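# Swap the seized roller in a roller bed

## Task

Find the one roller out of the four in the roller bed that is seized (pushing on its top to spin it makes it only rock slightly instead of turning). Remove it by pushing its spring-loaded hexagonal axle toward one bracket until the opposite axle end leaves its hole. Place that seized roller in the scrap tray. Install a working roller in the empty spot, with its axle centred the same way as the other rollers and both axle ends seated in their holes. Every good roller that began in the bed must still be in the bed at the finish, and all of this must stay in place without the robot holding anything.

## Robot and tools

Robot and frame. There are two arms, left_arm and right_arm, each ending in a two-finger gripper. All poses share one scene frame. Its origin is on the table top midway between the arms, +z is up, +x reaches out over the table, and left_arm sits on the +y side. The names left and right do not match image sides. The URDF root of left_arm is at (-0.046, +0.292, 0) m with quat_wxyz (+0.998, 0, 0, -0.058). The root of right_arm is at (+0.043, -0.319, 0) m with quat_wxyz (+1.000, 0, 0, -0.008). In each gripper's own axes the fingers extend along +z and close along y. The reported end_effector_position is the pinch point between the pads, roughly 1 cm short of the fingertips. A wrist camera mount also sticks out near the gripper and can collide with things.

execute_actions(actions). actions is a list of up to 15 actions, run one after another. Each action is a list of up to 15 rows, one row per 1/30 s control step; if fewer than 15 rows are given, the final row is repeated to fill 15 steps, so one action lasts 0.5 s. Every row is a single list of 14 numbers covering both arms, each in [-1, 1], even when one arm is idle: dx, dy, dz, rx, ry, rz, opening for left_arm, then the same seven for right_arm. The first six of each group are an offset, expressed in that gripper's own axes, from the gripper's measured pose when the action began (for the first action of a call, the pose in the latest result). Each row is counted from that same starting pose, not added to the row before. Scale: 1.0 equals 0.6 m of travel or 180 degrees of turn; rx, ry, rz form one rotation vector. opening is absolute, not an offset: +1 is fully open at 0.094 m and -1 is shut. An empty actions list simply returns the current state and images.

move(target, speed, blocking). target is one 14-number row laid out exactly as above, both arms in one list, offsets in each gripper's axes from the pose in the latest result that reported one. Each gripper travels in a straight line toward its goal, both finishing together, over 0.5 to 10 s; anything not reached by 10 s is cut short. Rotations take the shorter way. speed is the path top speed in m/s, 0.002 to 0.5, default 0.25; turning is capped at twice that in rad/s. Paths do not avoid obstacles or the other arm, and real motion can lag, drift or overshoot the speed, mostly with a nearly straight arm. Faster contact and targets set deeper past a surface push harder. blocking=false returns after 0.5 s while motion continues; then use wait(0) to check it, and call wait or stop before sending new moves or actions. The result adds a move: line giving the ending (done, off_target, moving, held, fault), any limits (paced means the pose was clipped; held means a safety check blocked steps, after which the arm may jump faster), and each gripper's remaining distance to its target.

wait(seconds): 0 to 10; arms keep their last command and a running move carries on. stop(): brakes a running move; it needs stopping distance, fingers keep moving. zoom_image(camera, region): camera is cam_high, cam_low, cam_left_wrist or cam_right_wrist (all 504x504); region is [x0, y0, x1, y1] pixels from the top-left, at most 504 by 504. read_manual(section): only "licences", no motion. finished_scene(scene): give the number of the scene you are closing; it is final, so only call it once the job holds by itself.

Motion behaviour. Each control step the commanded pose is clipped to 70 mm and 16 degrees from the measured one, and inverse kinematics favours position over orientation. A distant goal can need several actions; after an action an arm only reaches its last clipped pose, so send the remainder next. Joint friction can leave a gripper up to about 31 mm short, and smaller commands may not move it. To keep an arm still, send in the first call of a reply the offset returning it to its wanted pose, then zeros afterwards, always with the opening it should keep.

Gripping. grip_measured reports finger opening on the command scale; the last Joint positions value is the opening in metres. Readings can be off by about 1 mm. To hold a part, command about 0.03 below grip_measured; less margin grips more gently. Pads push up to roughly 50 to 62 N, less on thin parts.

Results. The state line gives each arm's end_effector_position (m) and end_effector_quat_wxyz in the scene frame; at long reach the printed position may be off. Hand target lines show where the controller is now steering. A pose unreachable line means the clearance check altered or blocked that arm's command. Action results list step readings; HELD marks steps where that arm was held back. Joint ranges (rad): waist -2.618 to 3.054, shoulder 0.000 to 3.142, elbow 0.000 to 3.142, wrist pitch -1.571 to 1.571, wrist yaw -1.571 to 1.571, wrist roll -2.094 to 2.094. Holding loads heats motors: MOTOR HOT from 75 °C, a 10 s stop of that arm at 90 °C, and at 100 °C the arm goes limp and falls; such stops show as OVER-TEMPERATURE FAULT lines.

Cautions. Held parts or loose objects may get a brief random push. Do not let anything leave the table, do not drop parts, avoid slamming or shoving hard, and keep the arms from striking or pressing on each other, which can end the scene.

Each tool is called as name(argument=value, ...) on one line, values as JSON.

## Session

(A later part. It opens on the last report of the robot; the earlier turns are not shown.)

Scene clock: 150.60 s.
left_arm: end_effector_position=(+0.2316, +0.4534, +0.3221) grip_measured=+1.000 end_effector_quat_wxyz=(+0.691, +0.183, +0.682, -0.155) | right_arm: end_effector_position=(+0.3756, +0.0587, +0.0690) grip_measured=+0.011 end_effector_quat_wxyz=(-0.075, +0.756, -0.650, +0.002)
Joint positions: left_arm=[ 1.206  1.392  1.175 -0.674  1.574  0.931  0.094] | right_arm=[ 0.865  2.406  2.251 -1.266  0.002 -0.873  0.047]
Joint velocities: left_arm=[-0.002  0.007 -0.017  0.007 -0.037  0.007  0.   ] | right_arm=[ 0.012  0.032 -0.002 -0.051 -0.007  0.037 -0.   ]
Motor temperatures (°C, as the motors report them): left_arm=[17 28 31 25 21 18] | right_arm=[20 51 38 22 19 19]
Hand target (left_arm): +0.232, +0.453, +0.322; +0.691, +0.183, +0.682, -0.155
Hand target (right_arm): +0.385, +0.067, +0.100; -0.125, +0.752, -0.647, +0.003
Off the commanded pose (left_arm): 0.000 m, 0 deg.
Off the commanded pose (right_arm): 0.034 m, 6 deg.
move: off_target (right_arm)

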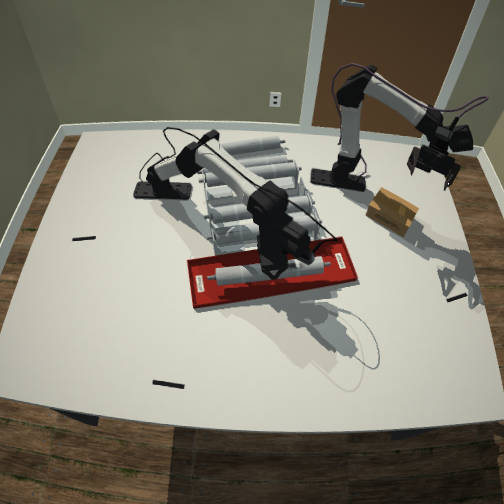

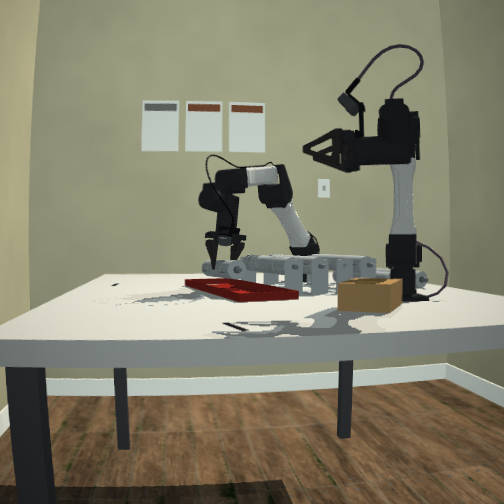

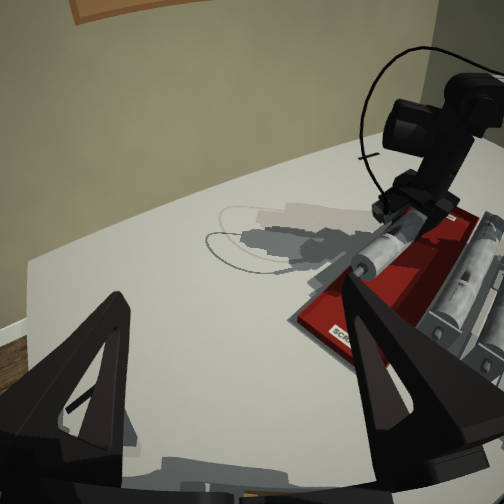

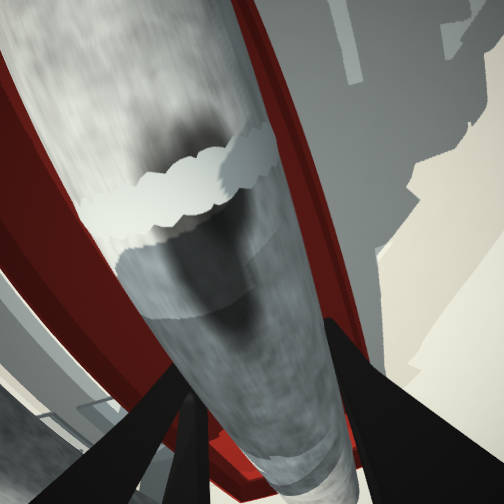

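move(target=[0,0,0,0,0,0,1,0,0.05,0,0,0,0,-0.15], speed=0.03)

move(target=[0,0,0,0,0,0,1,0,0,0,0,0,0,0.6], speed=0.03)

move(target=[0,0,0,0,0,0,1,0,0,-0.25,0,0,0,0.6], speed=0.1)

move(target=[0,0,0,0,0,0,1,0,0.68,0,0.03,0.03,0,0.6], speed=0.15)

Scene clock: 155.57 s.
left_arm: end_effector_position=(+0.2316, +0.4534, +0.3221) grip_measured=+1.000 end_effector_quat_wxyz=(+0.691, +0.183, +0.682, -0.155) | right_arm: end_effector_position=(+0.3391, +0.0432, +0.0381) grip_measured=+0.011 end_effector_quat_wxyz=(-0.030, +0.758, -0.651, -0.002)
Joint positions: left_arm=[ 1.206  1.392  1.175 -0.674  1.574  0.931  0.094] | right_arm=[ 0.901  2.332  2.009 -1.187 -0.002 -0.838  0.047]
Joint velocities: left_arm=[-0.002  0.007 -0.037 -0.066  0.051 -0.066  0.   ] | right_arm=[-0.007 -0.012  0.002  0.037  0.022  0.007 -0.   ]
Motor temperatures (°C, as the motors report them): left_arm=[17 28 31 25 21 18] | right_arm=[20 56 37 22 19 19]
Hand target (left_arm): +0.232, +0.453, +0.322; +0.691, +0.183, +0.682, -0.155
Hand target (right_arm): +0.345, +0.053, +0.065; -0.074, +0.756, -0.650, +0.001
Off the commanded pose (left_arm): 0.000 m, 0 deg.
Off the commanded pose (right_arm): 0.031 m, 5 deg.
move: off_target (right_arm)

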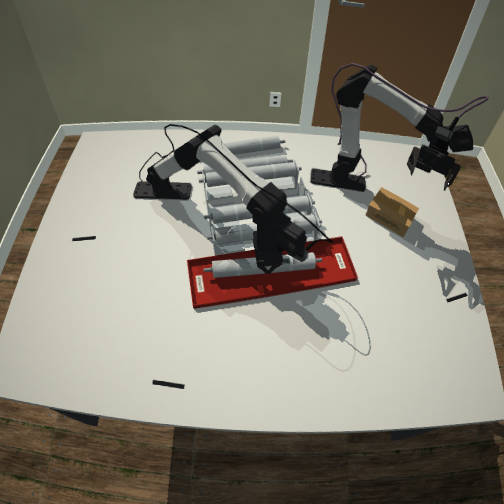

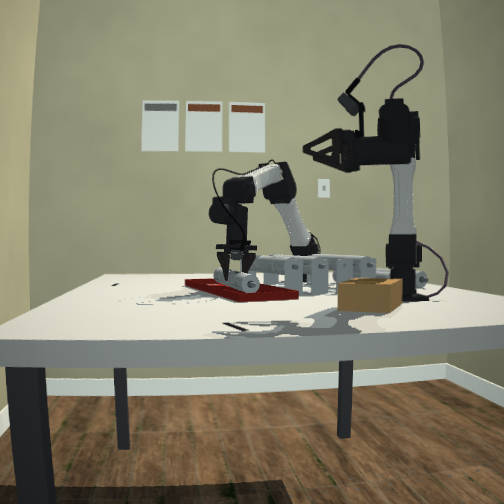

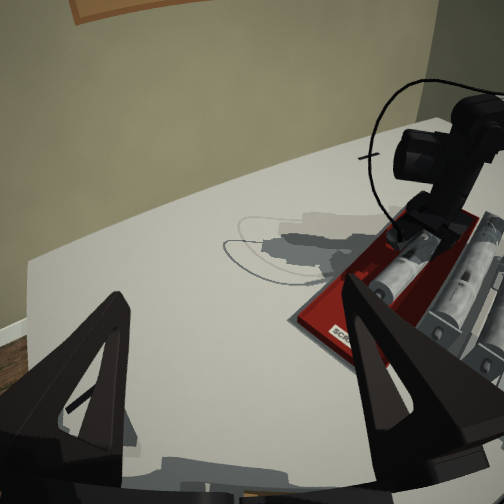

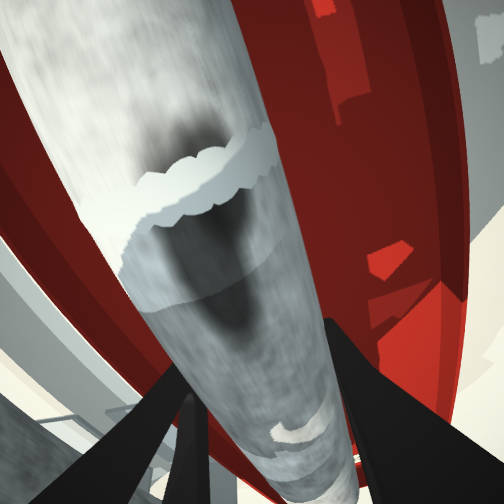

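Scene clock: 156.07 s.
left_arm: end_effector_position=(+0.2316, +0.4534, +0.3221) grip_measured=+1.000 end_effector_quat_wxyz=(+0.691, +0.183, +0.682, -0.155) | right_arm: end_effector_position=(+0.3391, +0.0432, +0.0381) grip_measured=+0.598 end_effector_quat_wxyz=(-0.030, +0.758, -0.651, -0.002)
Joint positions: left_arm=[ 1.206  1.392  1.175 -0.674  1.574  0.931  0.094] | right_arm=[ 0.901  2.332  2.009 -1.187 -0.002 -0.838  0.075]
Joint velocities: left_arm=[ 0.017 -0.007 -0.012 -0.022  0.007 -0.022  0.   ] | right_arm=[-0.007 -0.012 -0.007  0.051 -0.007  0.051 -0.001]
Motor temperatures (°C, as the motors report them): left_arm=[17 28 31 25 21 18] | right_arm=[20 56 37 22 19 19]
Hand target (left_arm): +0.232, +0.453, +0.322; +0.691, +0.183, +0.682, -0.155
Hand target (right_arm): +0.339, +0.043, +0.038; -0.030, +0.758, -0.651, -0.002
Off the commanded pose (left_arm): 0.000 m, 0 deg.
Off the commanded pose (right_arm): 0.000 m, 0 deg.
move: done

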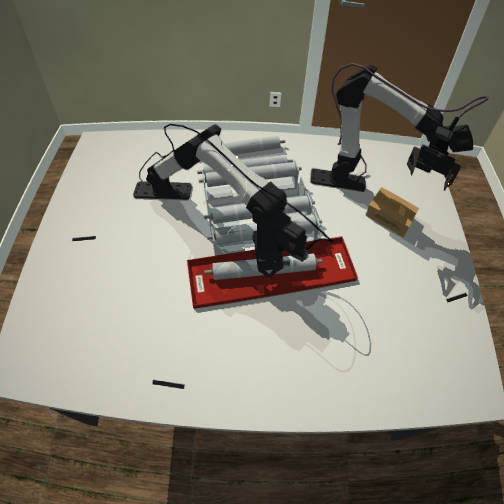

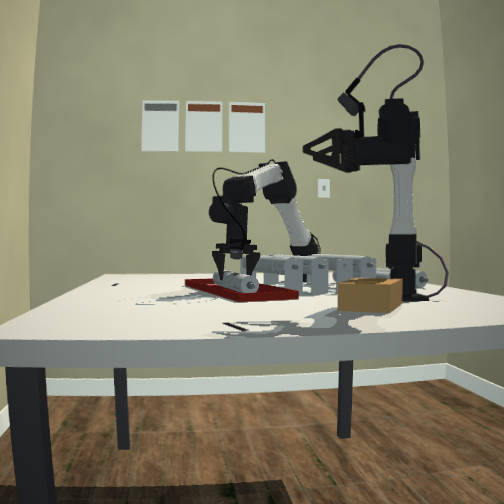

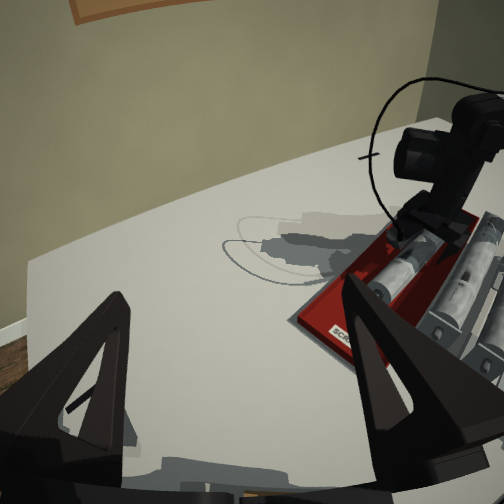

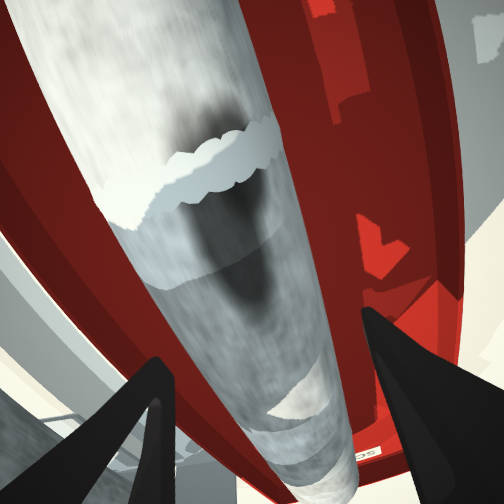

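Scene clock: 157.93 s.
left_arm: end_effector_position=(+0.2316, +0.4534, +0.3221) grip_measured=+1.000 end_effector_quat_wxyz=(+0.691, +0.183, +0.682, -0.155) | right_arm: end_effector_position=(+0.3355, +0.0388, +0.1845) grip_measured=+0.598 end_effector_quat_wxyz=(-0.104, +0.755, -0.648, -0.003)
Joint positions: left_arm=[ 1.206  1.392  1.175 -0.674  1.574  0.931  0.094] | right_arm=[ 0.901  2.229  2.408 -1.541 -0.002 -0.838  0.075]
Joint velocities: left_arm=[-0.022 -0.002 -0.007 -0.007  0.051 -0.007  0.   ] | right_arm=[-0.002 -0.007 -0.007  0.007 -0.007  0.007  0.   ]
Motor temperatures (°C, as the motors report them): left_arm=[17 28 31 25 21 18] | right_arm=[20 56 37 22 19 19]
Hand target (left_arm): +0.232, +0.453, +0.322; +0.691, +0.183, +0.682, -0.155
Hand target (right_arm): +0.332, +0.038, +0.188; -0.102, +0.756, -0.647, -0.003
Off the commanded pose (left_arm): 0.000 m, 0 deg.
Off the commanded pose (right_arm): 0.005 m, 8 deg.
joint sent to its limit (right arm) — the command would take joint 4 (wrist pitch) past its lower limit, so that joint was sent only as far as its limit.
move: off_target (right_arm)

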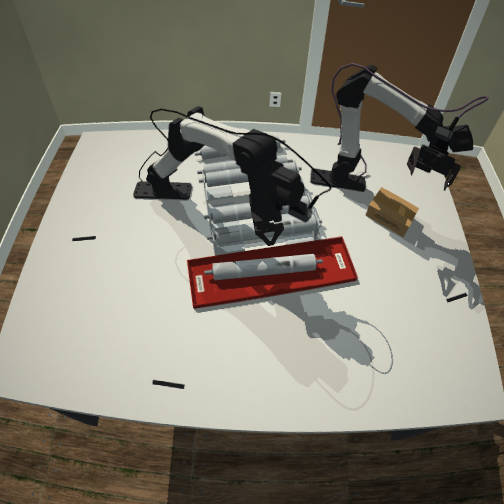

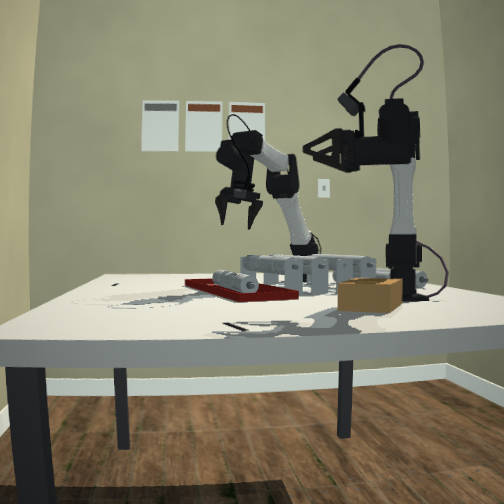

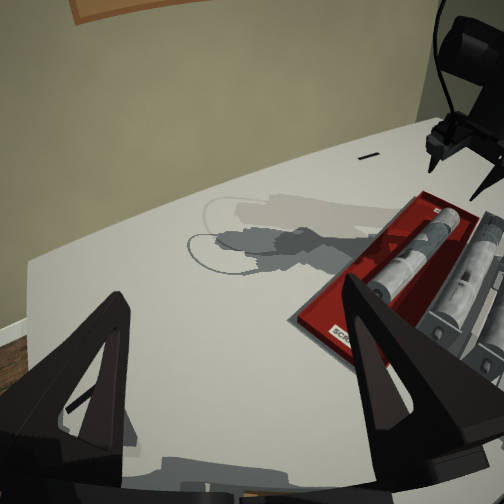

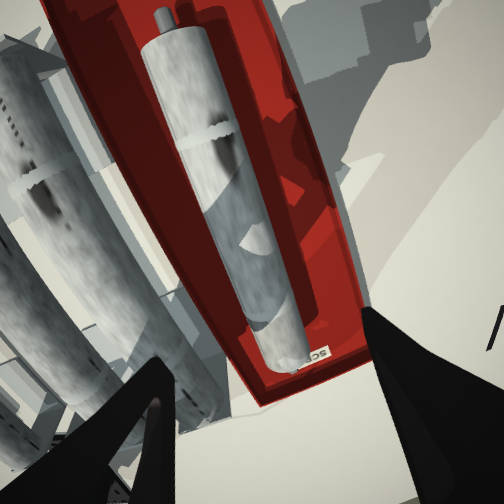

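Scene clock: 161.23 s.
left_arm: end_effector_position=(+0.2316, +0.4534, +0.3221) grip_measured=+1.000 end_effector_quat_wxyz=(+0.691, +0.183, +0.682, -0.155) | right_arm: end_effector_position=(-0.0624, -0.0284, +0.1146) grip_measured=+0.598 end_effector_quat_wxyz=(-0.105, +0.750, -0.651, +0.061)
Joint positions: left_arm=[ 1.206  1.392  1.175 -0.674  1.574  0.931  0.094] | right_arm=[ 2.066  1.739  1.425 -1.295  0.241  0.342  0.075]
Joint velocities: left_arm=[ 0.012  0.002 -0.012  0.051 -0.125 -0.022  0.   ] | right_arm=[ 0.012 -0.012 -0.002 -0.051  0.022  0.066 -0.   ]
Motor temperatures (°C, as the motors report them): left_arm=[17 28 31 25 21 18] | right_arm=[20 54 37 22 19 19]
Hand target (left_arm): +0.232, +0.453, +0.322; +0.691, +0.183, +0.682, -0.155
Hand target (right_arm): -0.062, -0.028, +0.115; -0.105, +0.748, -0.652, +0.069
Off the commanded pose (left_arm): 0.000 m, 0 deg.
Off the commanded pose (right_arm): 0.013 m, 1 deg.
move: off_target (right_arm)

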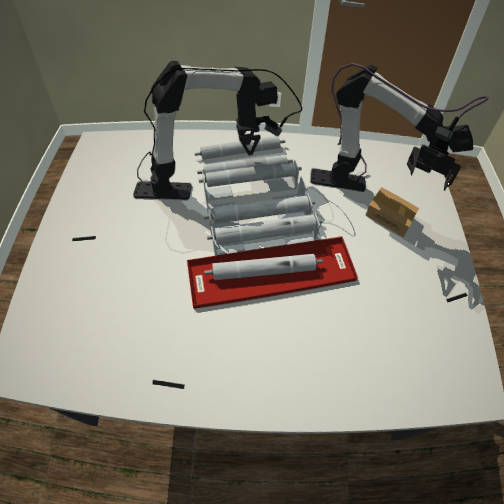

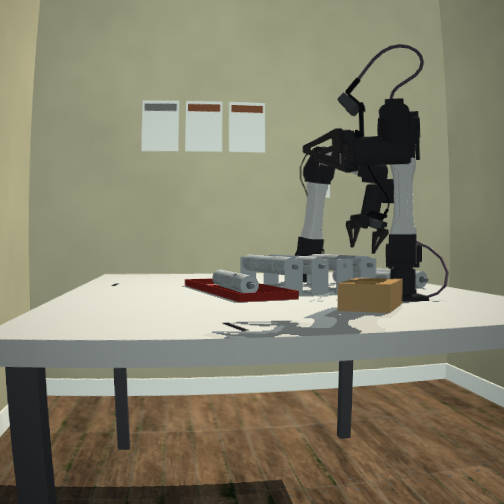

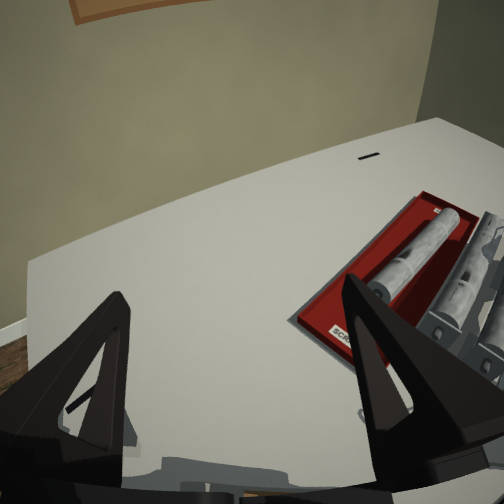

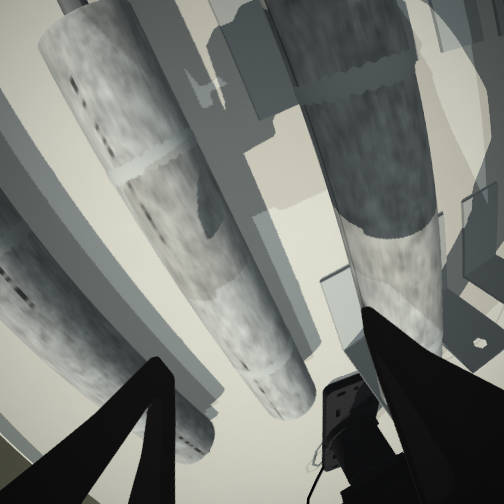

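move(target=[0,0,0,0,0,0,1,0,0,0,-0.075,0.02,0,0.6], speed=0.08)

zoom_image(camera="cam_high", region=[180,120,340,260])

Scene clock: 166.23 s.
left_arm: end_effector_position=(+0.2316, +0.4534, +0.3221) grip_measured=+1.000 end_effector_quat_wxyz=(+0.691, +0.183, +0.682, -0.155) | right_arm: end_effector_position=(-0.0621, -0.0317, +0.1096) grip_measured=+0.598 end_effector_quat_wxyz=(+0.006, +0.754, -0.656, +0.019)
Joint positions: left_arm=[ 1.206  1.392  1.175 -0.674  1.574  0.931  0.094] | right_arm=[ 1.94   1.739  1.425 -1.296  0.007  0.214  0.075]
Joint velocities: left_arm=[ 0.002 -0.002 -0.002 -0.022  0.007  0.007  0.   ] | right_arm=[ 0.007  0.002  0.002 -0.007 -0.081  0.007 -0.   ]
Motor temperatures (°C, as the motors report them): left_arm=[17 28 31 25 21 18] | right_arm=[20 52 37 21 19 19]
Hand target (left_arm): +0.232, +0.453, +0.322; +0.691, +0.183, +0.682, -0.155
Hand target (right_arm): -0.063, -0.028, +0.115; +0.005, +0.754, -0.656, +0.009
Off the commanded pose (left_arm): 0.000 m, 0 deg.
Off the commanded pose (right_arm): 0.006 m, 1 deg.
move: done

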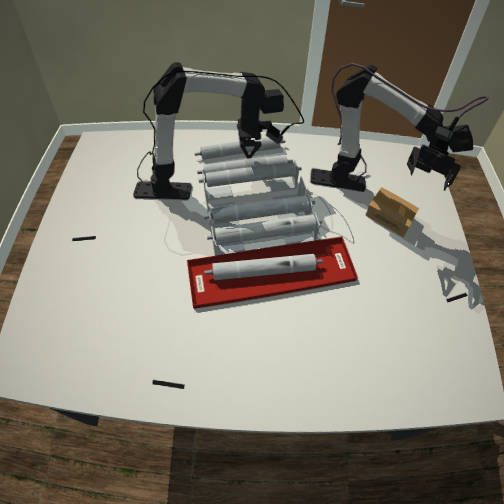

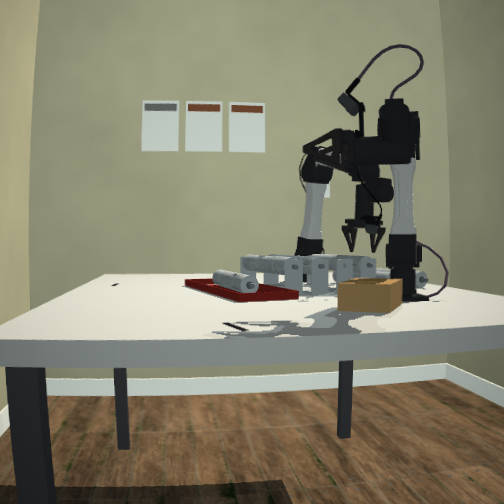

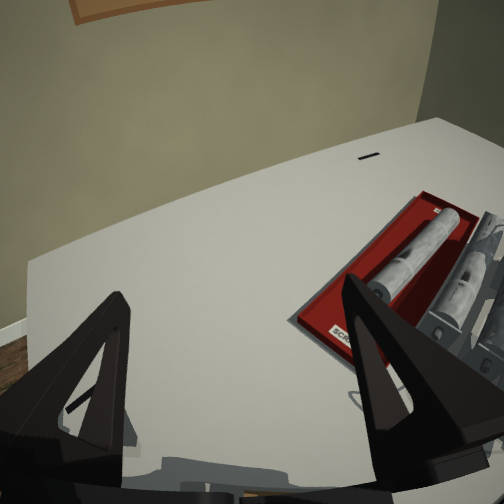

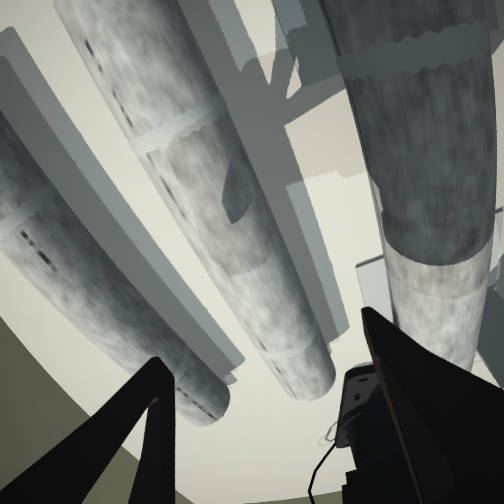

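Region (180, 120, 340, 260) of cam_high's 504x504 image, scaled by 3.150, with more detail than that image has; it fills the top 441 rows of this view, and the rest is white.

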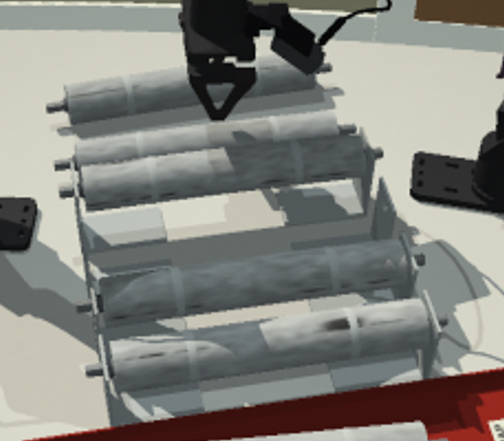

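Descend halfway.

move(target=[0,0,0,0,0,0,1,-0.02,0,0.07,0,0,0,0.6], speed=0.04)

Scene clock: 169.20 s.
left_arm: end_effector_position=(+0.2316, +0.4534, +0.3221) grip_measured=+1.000 end_effector_quat_wxyz=(+0.691, +0.183, +0.682, -0.155) | right_arm: end_effector_position=(-0.0669, -0.0198, +0.0787) grip_measured=+0.598 end_effector_quat_wxyz=(+0.002, +0.756, -0.655, +0.008)
Joint positions: left_arm=[ 1.206  1.392  1.175 -0.674  1.574  0.931  0.094] | right_arm=[ 1.94   1.782  1.354 -1.159  0.005  0.21   0.075]
Joint velocities: left_arm=[-0.032  0.017 -0.017 -0.007  0.022 -0.022  0.   ] | right_arm=[ 0.007 -0.002  0.002 -0.022 -0.022  0.007 -0.001]
Motor temperatures (°C, as the motors report them): left_arm=[17 28 31 25 21 18] | right_arm=[20 51 36 21 19 19]
Hand target (left_arm): +0.232, +0.453, +0.322; +0.691, +0.183, +0.682, -0.155
Hand target (right_arm): -0.062, -0.022, +0.068; +0.006, +0.754, -0.656, +0.019
Off the commanded pose (left_arm): 0.000 m, 0 deg.
Off the commanded pose (right_arm): 0.012 m, 1 deg.
move: off_target (right_arm)

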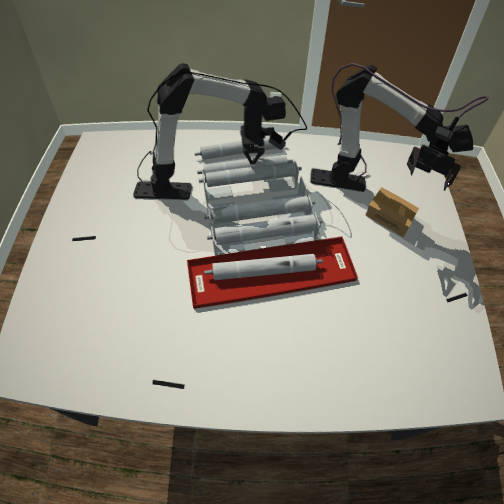

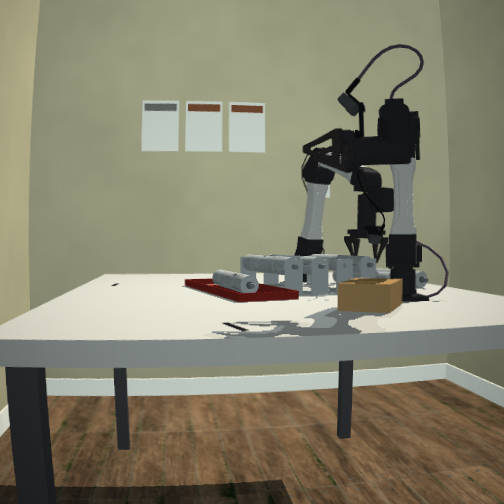

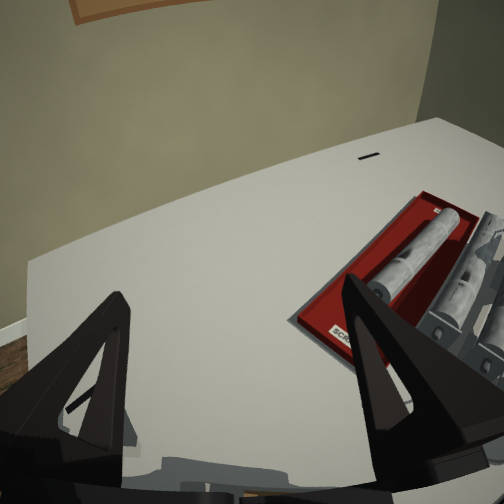

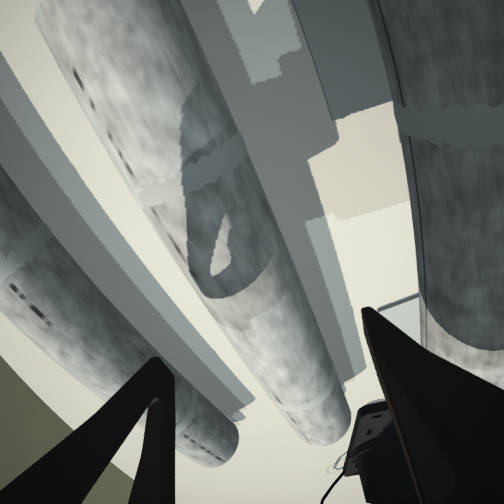

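move(target=[0,0,0,0,0,0,1,0,0,0.1,0,0,0,0.6], speed=0.03)

Scene clock: 172.77 s.
left_arm: end_effector_position=(+0.2316, +0.4534, +0.3221) grip_measured=+1.000 end_effector_quat_wxyz=(+0.691, +0.183, +0.682, -0.155) | right_arm: end_effector_position=(-0.0682, -0.0163, +0.0304) grip_measured=+0.598 end_effector_quat_wxyz=(-0.004, +0.756, -0.655, -0.002)
Joint positions: left_arm=[ 1.206  1.392  1.175 -0.674  1.574  0.931  0.094] | right_arm=[ 1.94   1.825  1.208 -0.947  0.005  0.21   0.075]
Joint velocities: left_arm=[-0.027 -0.002 -0.002 -0.037 -0.022 -0.007  0.   ] | right_arm=[ 0.002 -0.017 -0.002 -0.007  0.007 -0.066 -0.   ]
Motor temperatures (°C, as the motors report them): left_arm=[17 28 31 25 21 18] | right_arm=[20 49 36 21 19 19]
Hand target (left_arm): +0.232, +0.453, +0.322; +0.691, +0.183, +0.682, -0.155
Hand target (right_arm): -0.065, -0.021, +0.019; +0.002, +0.756, -0.655, +0.008
Off the commanded pose (left_arm): 0.000 m, 0 deg.
Off the commanded pose (right_arm): 0.013 m, 1 deg.
move: off_target (right_arm)

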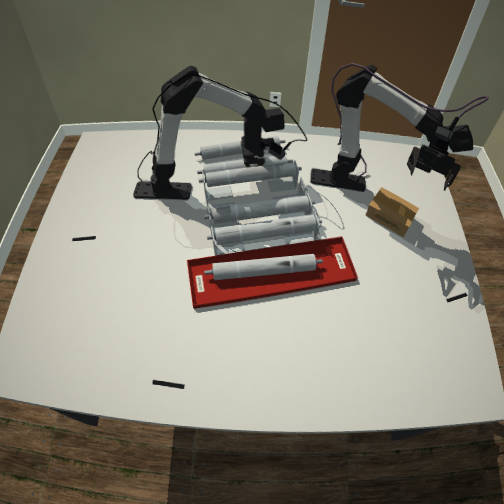

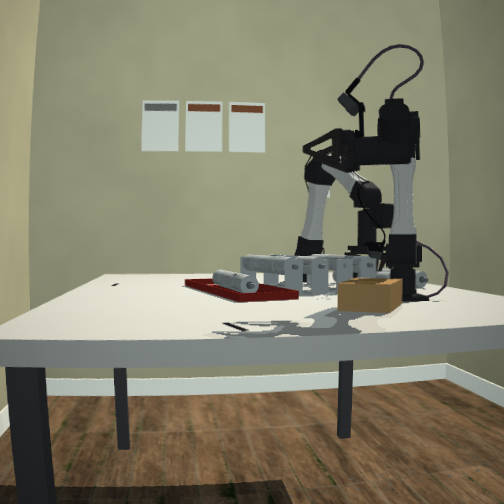

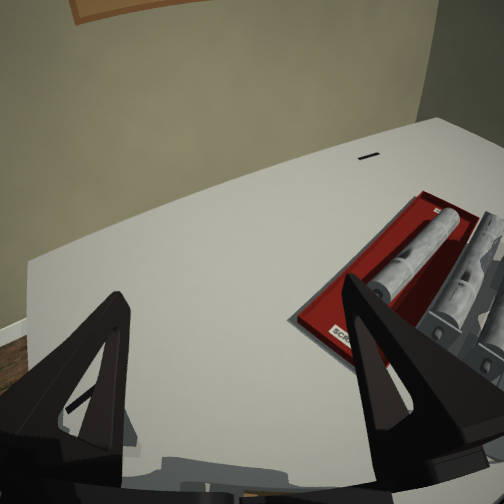

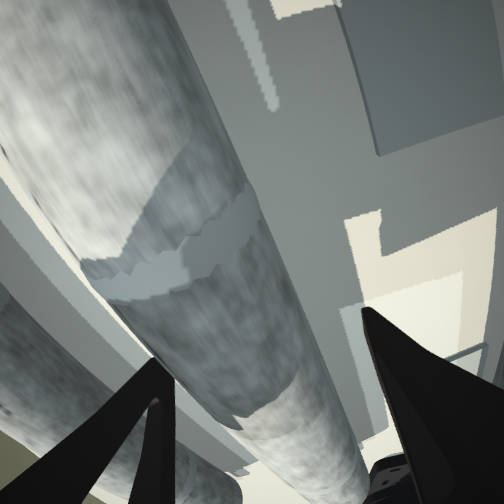

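move(target=[0,0,0,0,0,0,1,0.05,0.025,0.02,0,0,0,0.6], speed=0.03)

move(target=[0,0,0,0,0,0,1,0,0,0,0,0,0,-0.2], speed=0.03)

move(target=[0,0,0,0,0,0,1,0,0,-0.24,0,0,0,-0.2], speed=0.06)

Scene clock: 178.37 s.
left_arm: end_effector_position=(+0.2316, +0.4534, +0.3221) grip_measured=+1.000 end_effector_quat_wxyz=(+0.691, +0.183, +0.682, -0.155) | right_arm: end_effector_position=(-0.0772, -0.0448, +0.0207) grip_measured=+0.598 end_effector_quat_wxyz=(-0.002, +0.756, -0.655, +0.001)
Joint positions: left_arm=[ 1.206  1.392  1.175 -0.674  1.574  0.931  0.094] | right_arm=[ 2.001  1.764  1.09  -0.897  0.005  0.27   0.075]
Joint velocities: left_arm=[-0.012 -0.017 -0.002 -0.037  0.051 -0.037  0.   ] | right_arm=[-0.002  0.002 -0.012  0.066 -0.037  0.037  0.   ]
Motor temperatures (°C, as the motors report them): left_arm=[17 28 31 25 21 18] | right_arm=[20 47 35 21 19 19]
Hand target (left_arm): +0.232, +0.453, +0.322; +0.691, +0.183, +0.682, -0.155
Hand target (right_arm): -0.078, -0.048, +0.018; -0.004, +0.756, -0.655, -0.001
Off the commanded pose (left_arm): 0.000 m, 0 deg.
Off the commanded pose (right_arm): 0.004 m, 0 deg.
move: done

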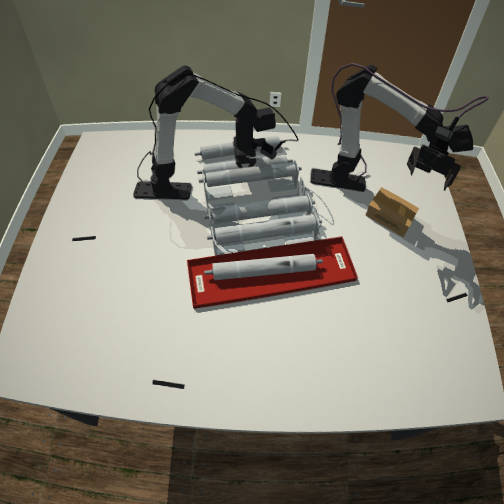

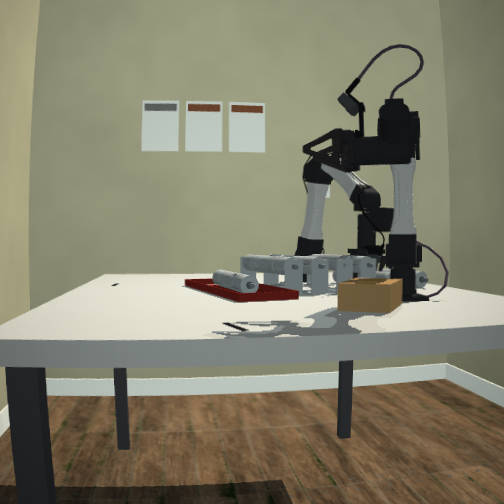

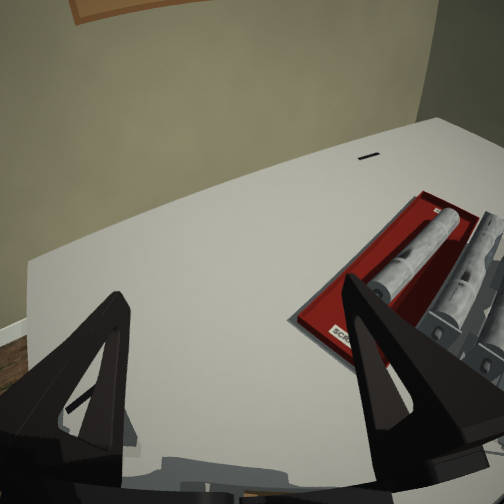

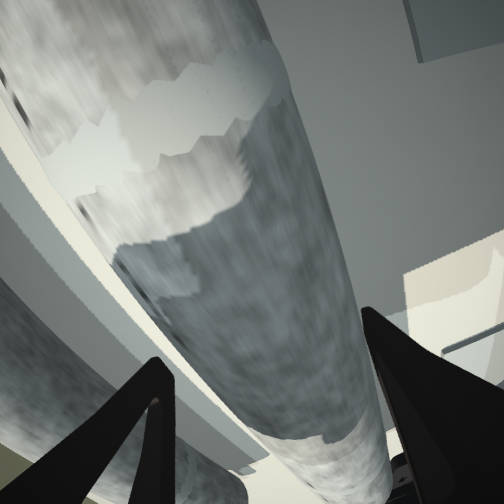

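Scene clock: 178.87 s.
left_arm: end_effector_position=(+0.2316, +0.4534, +0.3221) grip_measured=+1.000 end_effector_quat_wxyz=(+0.691, +0.183, +0.682, -0.155) | right_arm: end_effector_position=(-0.0741, -0.0442, +0.0207) grip_measured=+0.021 end_effector_quat_wxyz=(-0.007, +0.755, -0.655, +0.005)
Joint positions: left_arm=[ 1.206  1.392  1.175 -0.674  1.574  0.931  0.094] | right_arm=[ 1.997  1.764  1.09  -0.9    0.017  0.269  0.048]
Joint velocities: left_arm=[-0.012 -0.002  0.002  0.022 -0.051 -0.022  0.   ] | right_arm=[-0.012 -0.002 -0.007 -0.051  0.022  0.007  0.   ]
Motor temperatures (°C, as the motors report them): left_arm=[17 28 31 25 21 18] | right_arm=[20 47 35 21 19 19]
Hand target (left_arm): +0.232, +0.453, +0.322; +0.691, +0.183, +0.682, -0.155
Hand target (right_arm): -0.077, -0.045, +0.021; -0.002, +0.756, -0.655, +0.001
Off the commanded pose (left_arm): 0.000 m, 0 deg.
Off the commanded pose (right_arm): 0.003 m, 1 deg.
move: done

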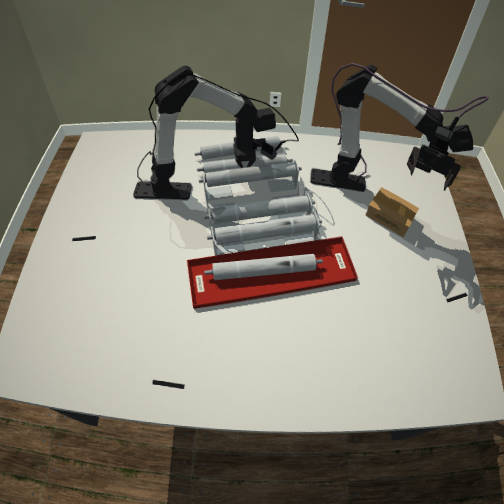

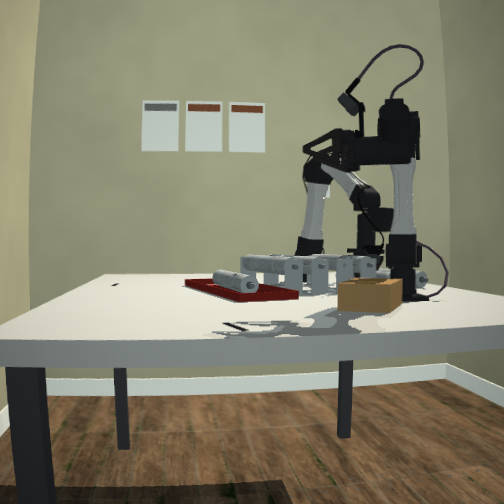

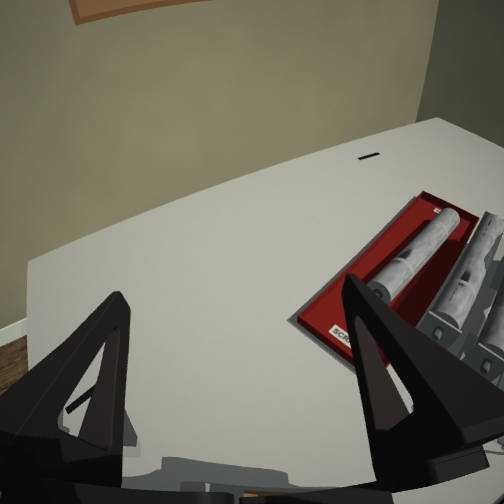

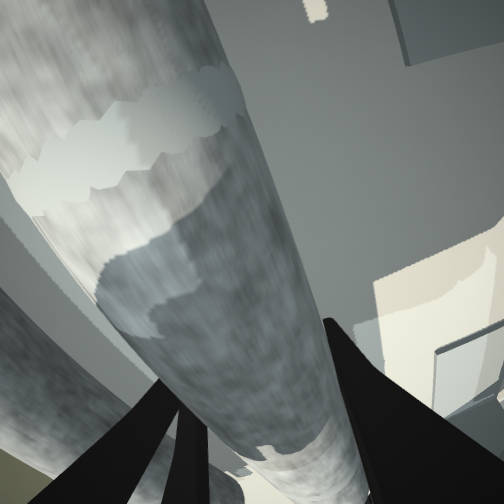

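Scene clock: 181.80 s.
left_arm: end_effector_position=(+0.2316, +0.4534, +0.3221) grip_measured=+1.000 end_effector_quat_wxyz=(+0.691, +0.183, +0.682, -0.155) | right_arm: end_effector_position=(-0.0758, -0.0463, +0.1447) grip_measured=+0.021 end_effector_quat_wxyz=(+0.003, +0.755, -0.656, +0.026)
Joint positions: left_arm=[ 1.206  1.392  1.175 -0.674  1.574  0.931  0.094] | right_arm=[ 2.005  1.716  1.537 -1.442  0.016  0.278  0.048]
Joint velocities: left_arm=[ 0.012  0.017  0.012 -0.007 -0.007  0.007  0.   ] | right_arm=[-0.002 -0.012  0.007  0.007  0.022 -0.037 -0.   ]
Motor temperatures (°C, as the motors report them): left_arm=[17 28 31 25 21 18] | right_arm=[20 47 35 21 19 19]
Hand target (left_arm): +0.232, +0.453, +0.322; +0.691, +0.183, +0.682, -0.155
Hand target (right_arm): -0.079, -0.045, +0.164; -0.007, +0.756, -0.655, +0.005
Off the commanded pose (left_arm): 0.000 m, 0 deg.
Off the commanded pose (right_arm): 0.020 m, 3 deg.
move: off_target (right_arm)

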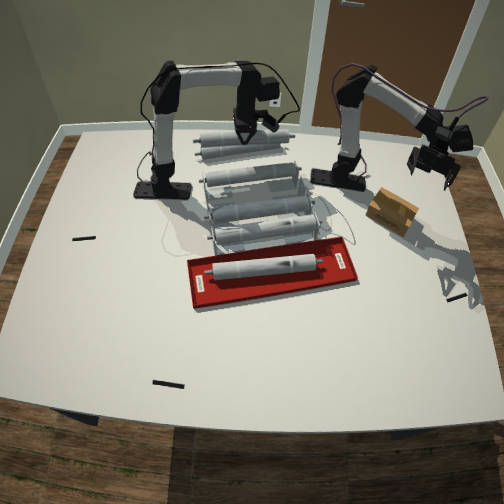

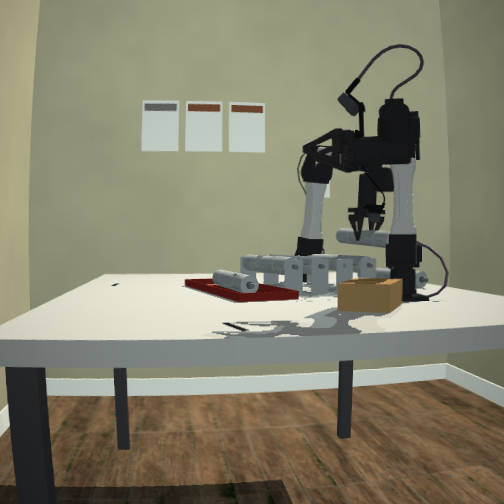

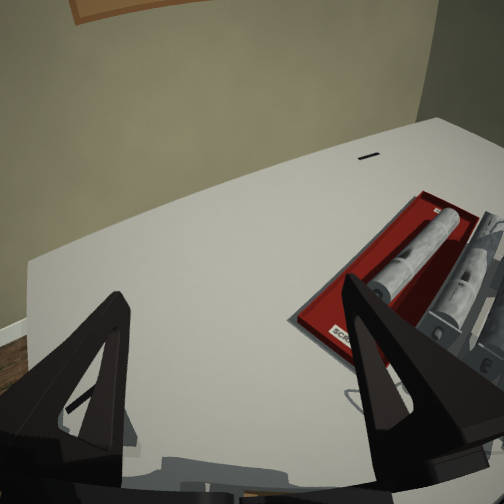

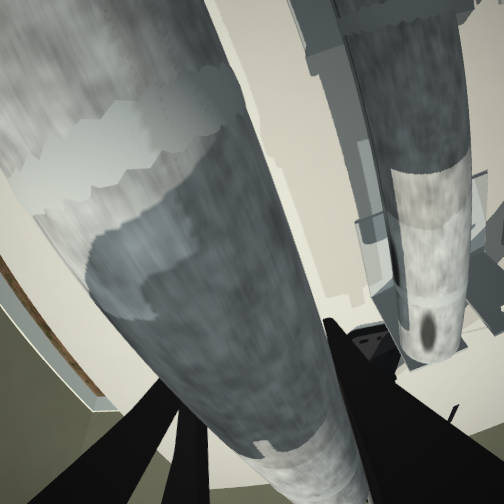

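move(target=[0,0,0,0,0,0,1,0.04,-0.29,-0.04,0,0,0,-0.2], speed=0.08)

move(target=[0,0,0,0,0,0,1,0,0,0.03,0,0.06,0,-0.2], speed=0.03)

zoom_image(camera="cam_high", region=[180,120,340,260])

Scene clock: 188.20 s.
left_arm: end_effector_position=(+0.2316, +0.4534, +0.3221) grip_measured=+1.000 end_effector_quat_wxyz=(+0.691, +0.183, +0.682, -0.155) | right_arm: end_effector_position=(+0.0961, -0.0419, +0.1615) grip_measured=+0.021 end_effector_quat_wxyz=(+0.015, +0.753, -0.657, +0.028)
Joint positions: left_arm=[ 1.206  1.392  1.175 -0.674  1.574  0.931  0.094] | right_arm=[ 1.416  1.669  1.551 -1.508  0.033 -0.306  0.048]
Joint velocities: left_arm=[-0.007 -0.022 -0.012 -0.037 -0.022 -0.051  0.   ] | right_arm=[ 0.012  0.002 -0.002 -0.037 -0.007 -0.066  0.   ]
Motor temperatures (°C, as the motors report them): left_arm=[17 28 32 25 21 18] | right_arm=[20 47 36 21 19 19]
Hand target (left_arm): +0.232, +0.453, +0.322; +0.691, +0.183, +0.682, -0.155
Hand target (right_arm): +0.098, -0.040, +0.176; +0.001, +0.755, -0.656, +0.022
Off the commanded pose (left_arm): 0.000 m, 0 deg.
Off the commanded pose (right_arm): 0.014 m, 1 deg.
move: off_target (right_arm)

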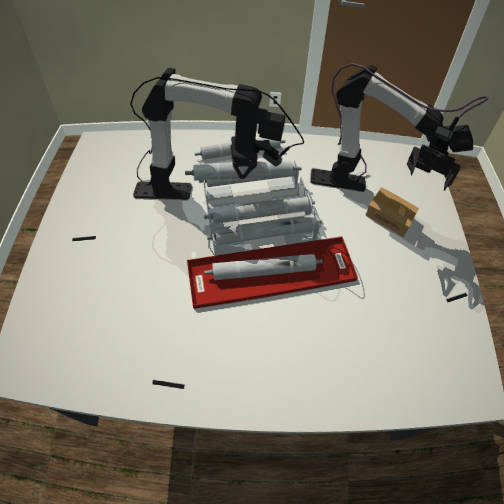

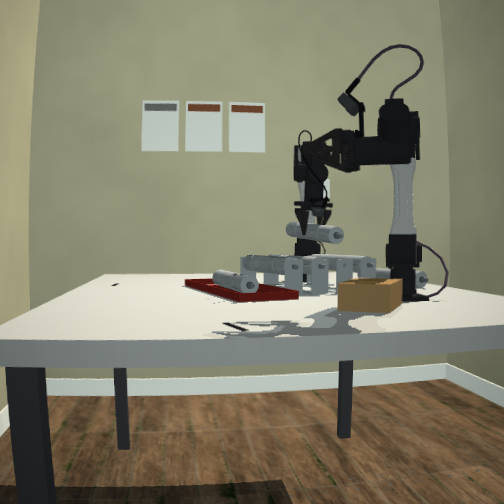

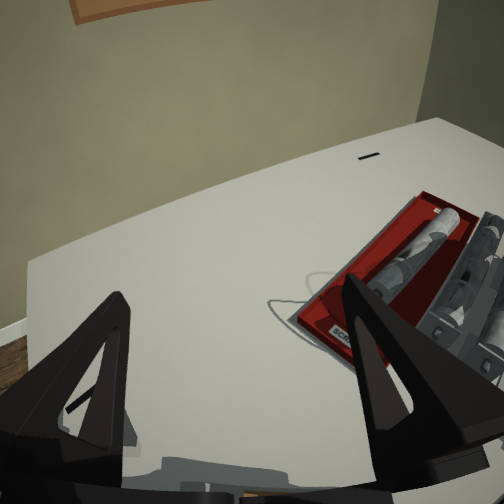

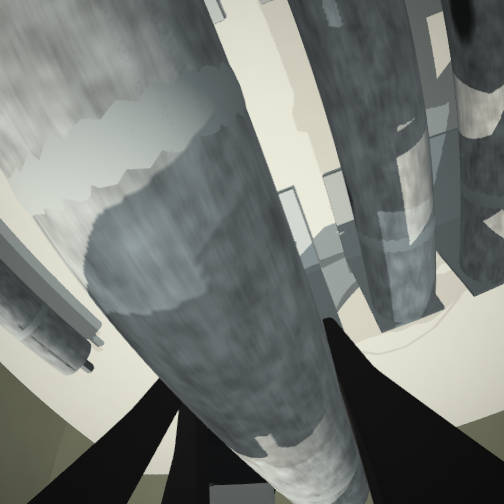

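Scene clock: 191.57 s.
left_arm: end_effector_position=(+0.2316, +0.4534, +0.3221) grip_measured=+1.000 end_effector_quat_wxyz=(+0.691, +0.183, +0.682, -0.155) | right_arm: end_effector_position=(+0.0967, -0.0396, +0.1314) grip_measured=+0.021 end_effector_quat_wxyz=(+0.056, +0.749, -0.656, +0.077)
Joint positions: left_arm=[ 1.206  1.392  1.175 -0.674  1.574  0.931  0.094] | right_arm=[ 1.437  1.785  1.551 -1.515  0.069 -0.275  0.048]
Joint velocities: left_arm=[-0.002  0.007  0.002  0.007  0.007  0.037  0.   ] | right_arm=[-0.012  0.022  0.007  0.037 -0.022 -0.007 -0.001]
Motor temperatures (°C, as the motors report them): left_arm=[17 28 32 25 21 18] | right_arm=[20 46 36 21 19 19]
Hand target (left_arm): +0.232, +0.453, +0.322; +0.691, +0.183, +0.682, -0.155
Hand target (right_arm): +0.097, -0.044, +0.143; +0.053, +0.749, -0.654, +0.085
Off the commanded pose (left_arm): 0.000 m, 0 deg.
Off the commanded pose (right_arm): 0.013 m, 3 deg.
joint sent to its limit (right arm) — the command would take joint 4 (wrist pitch) past its lower limit, so that joint was sent only as far as its limit.
move: off_target (right_arm)

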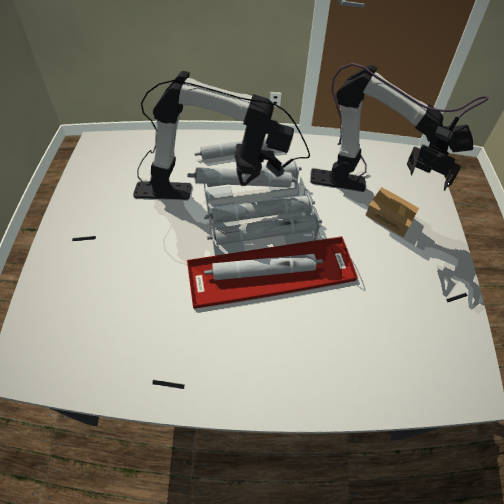

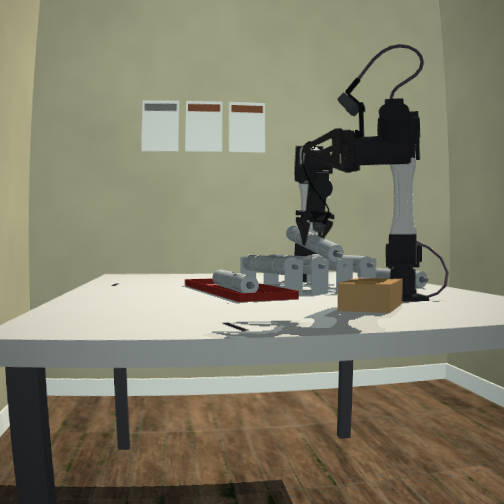

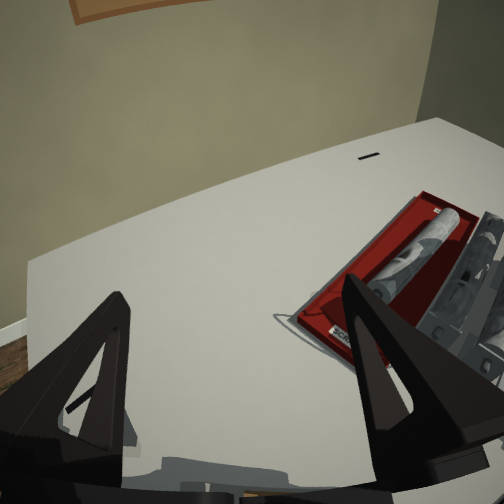

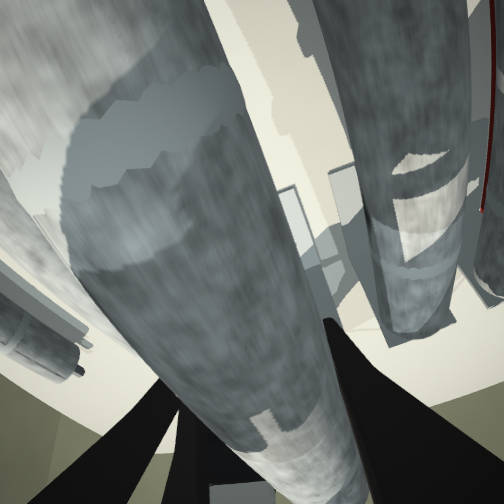

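Region (180, 120, 340, 260) of cam_high's 504x504 image, scaled by 3.150, with more detail than that image has; it fills the top 441 rows of this view, and the rest is white.

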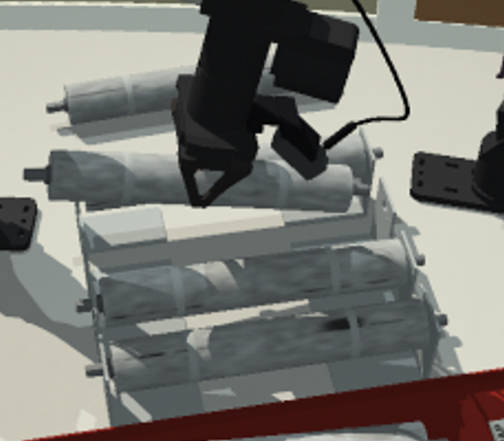

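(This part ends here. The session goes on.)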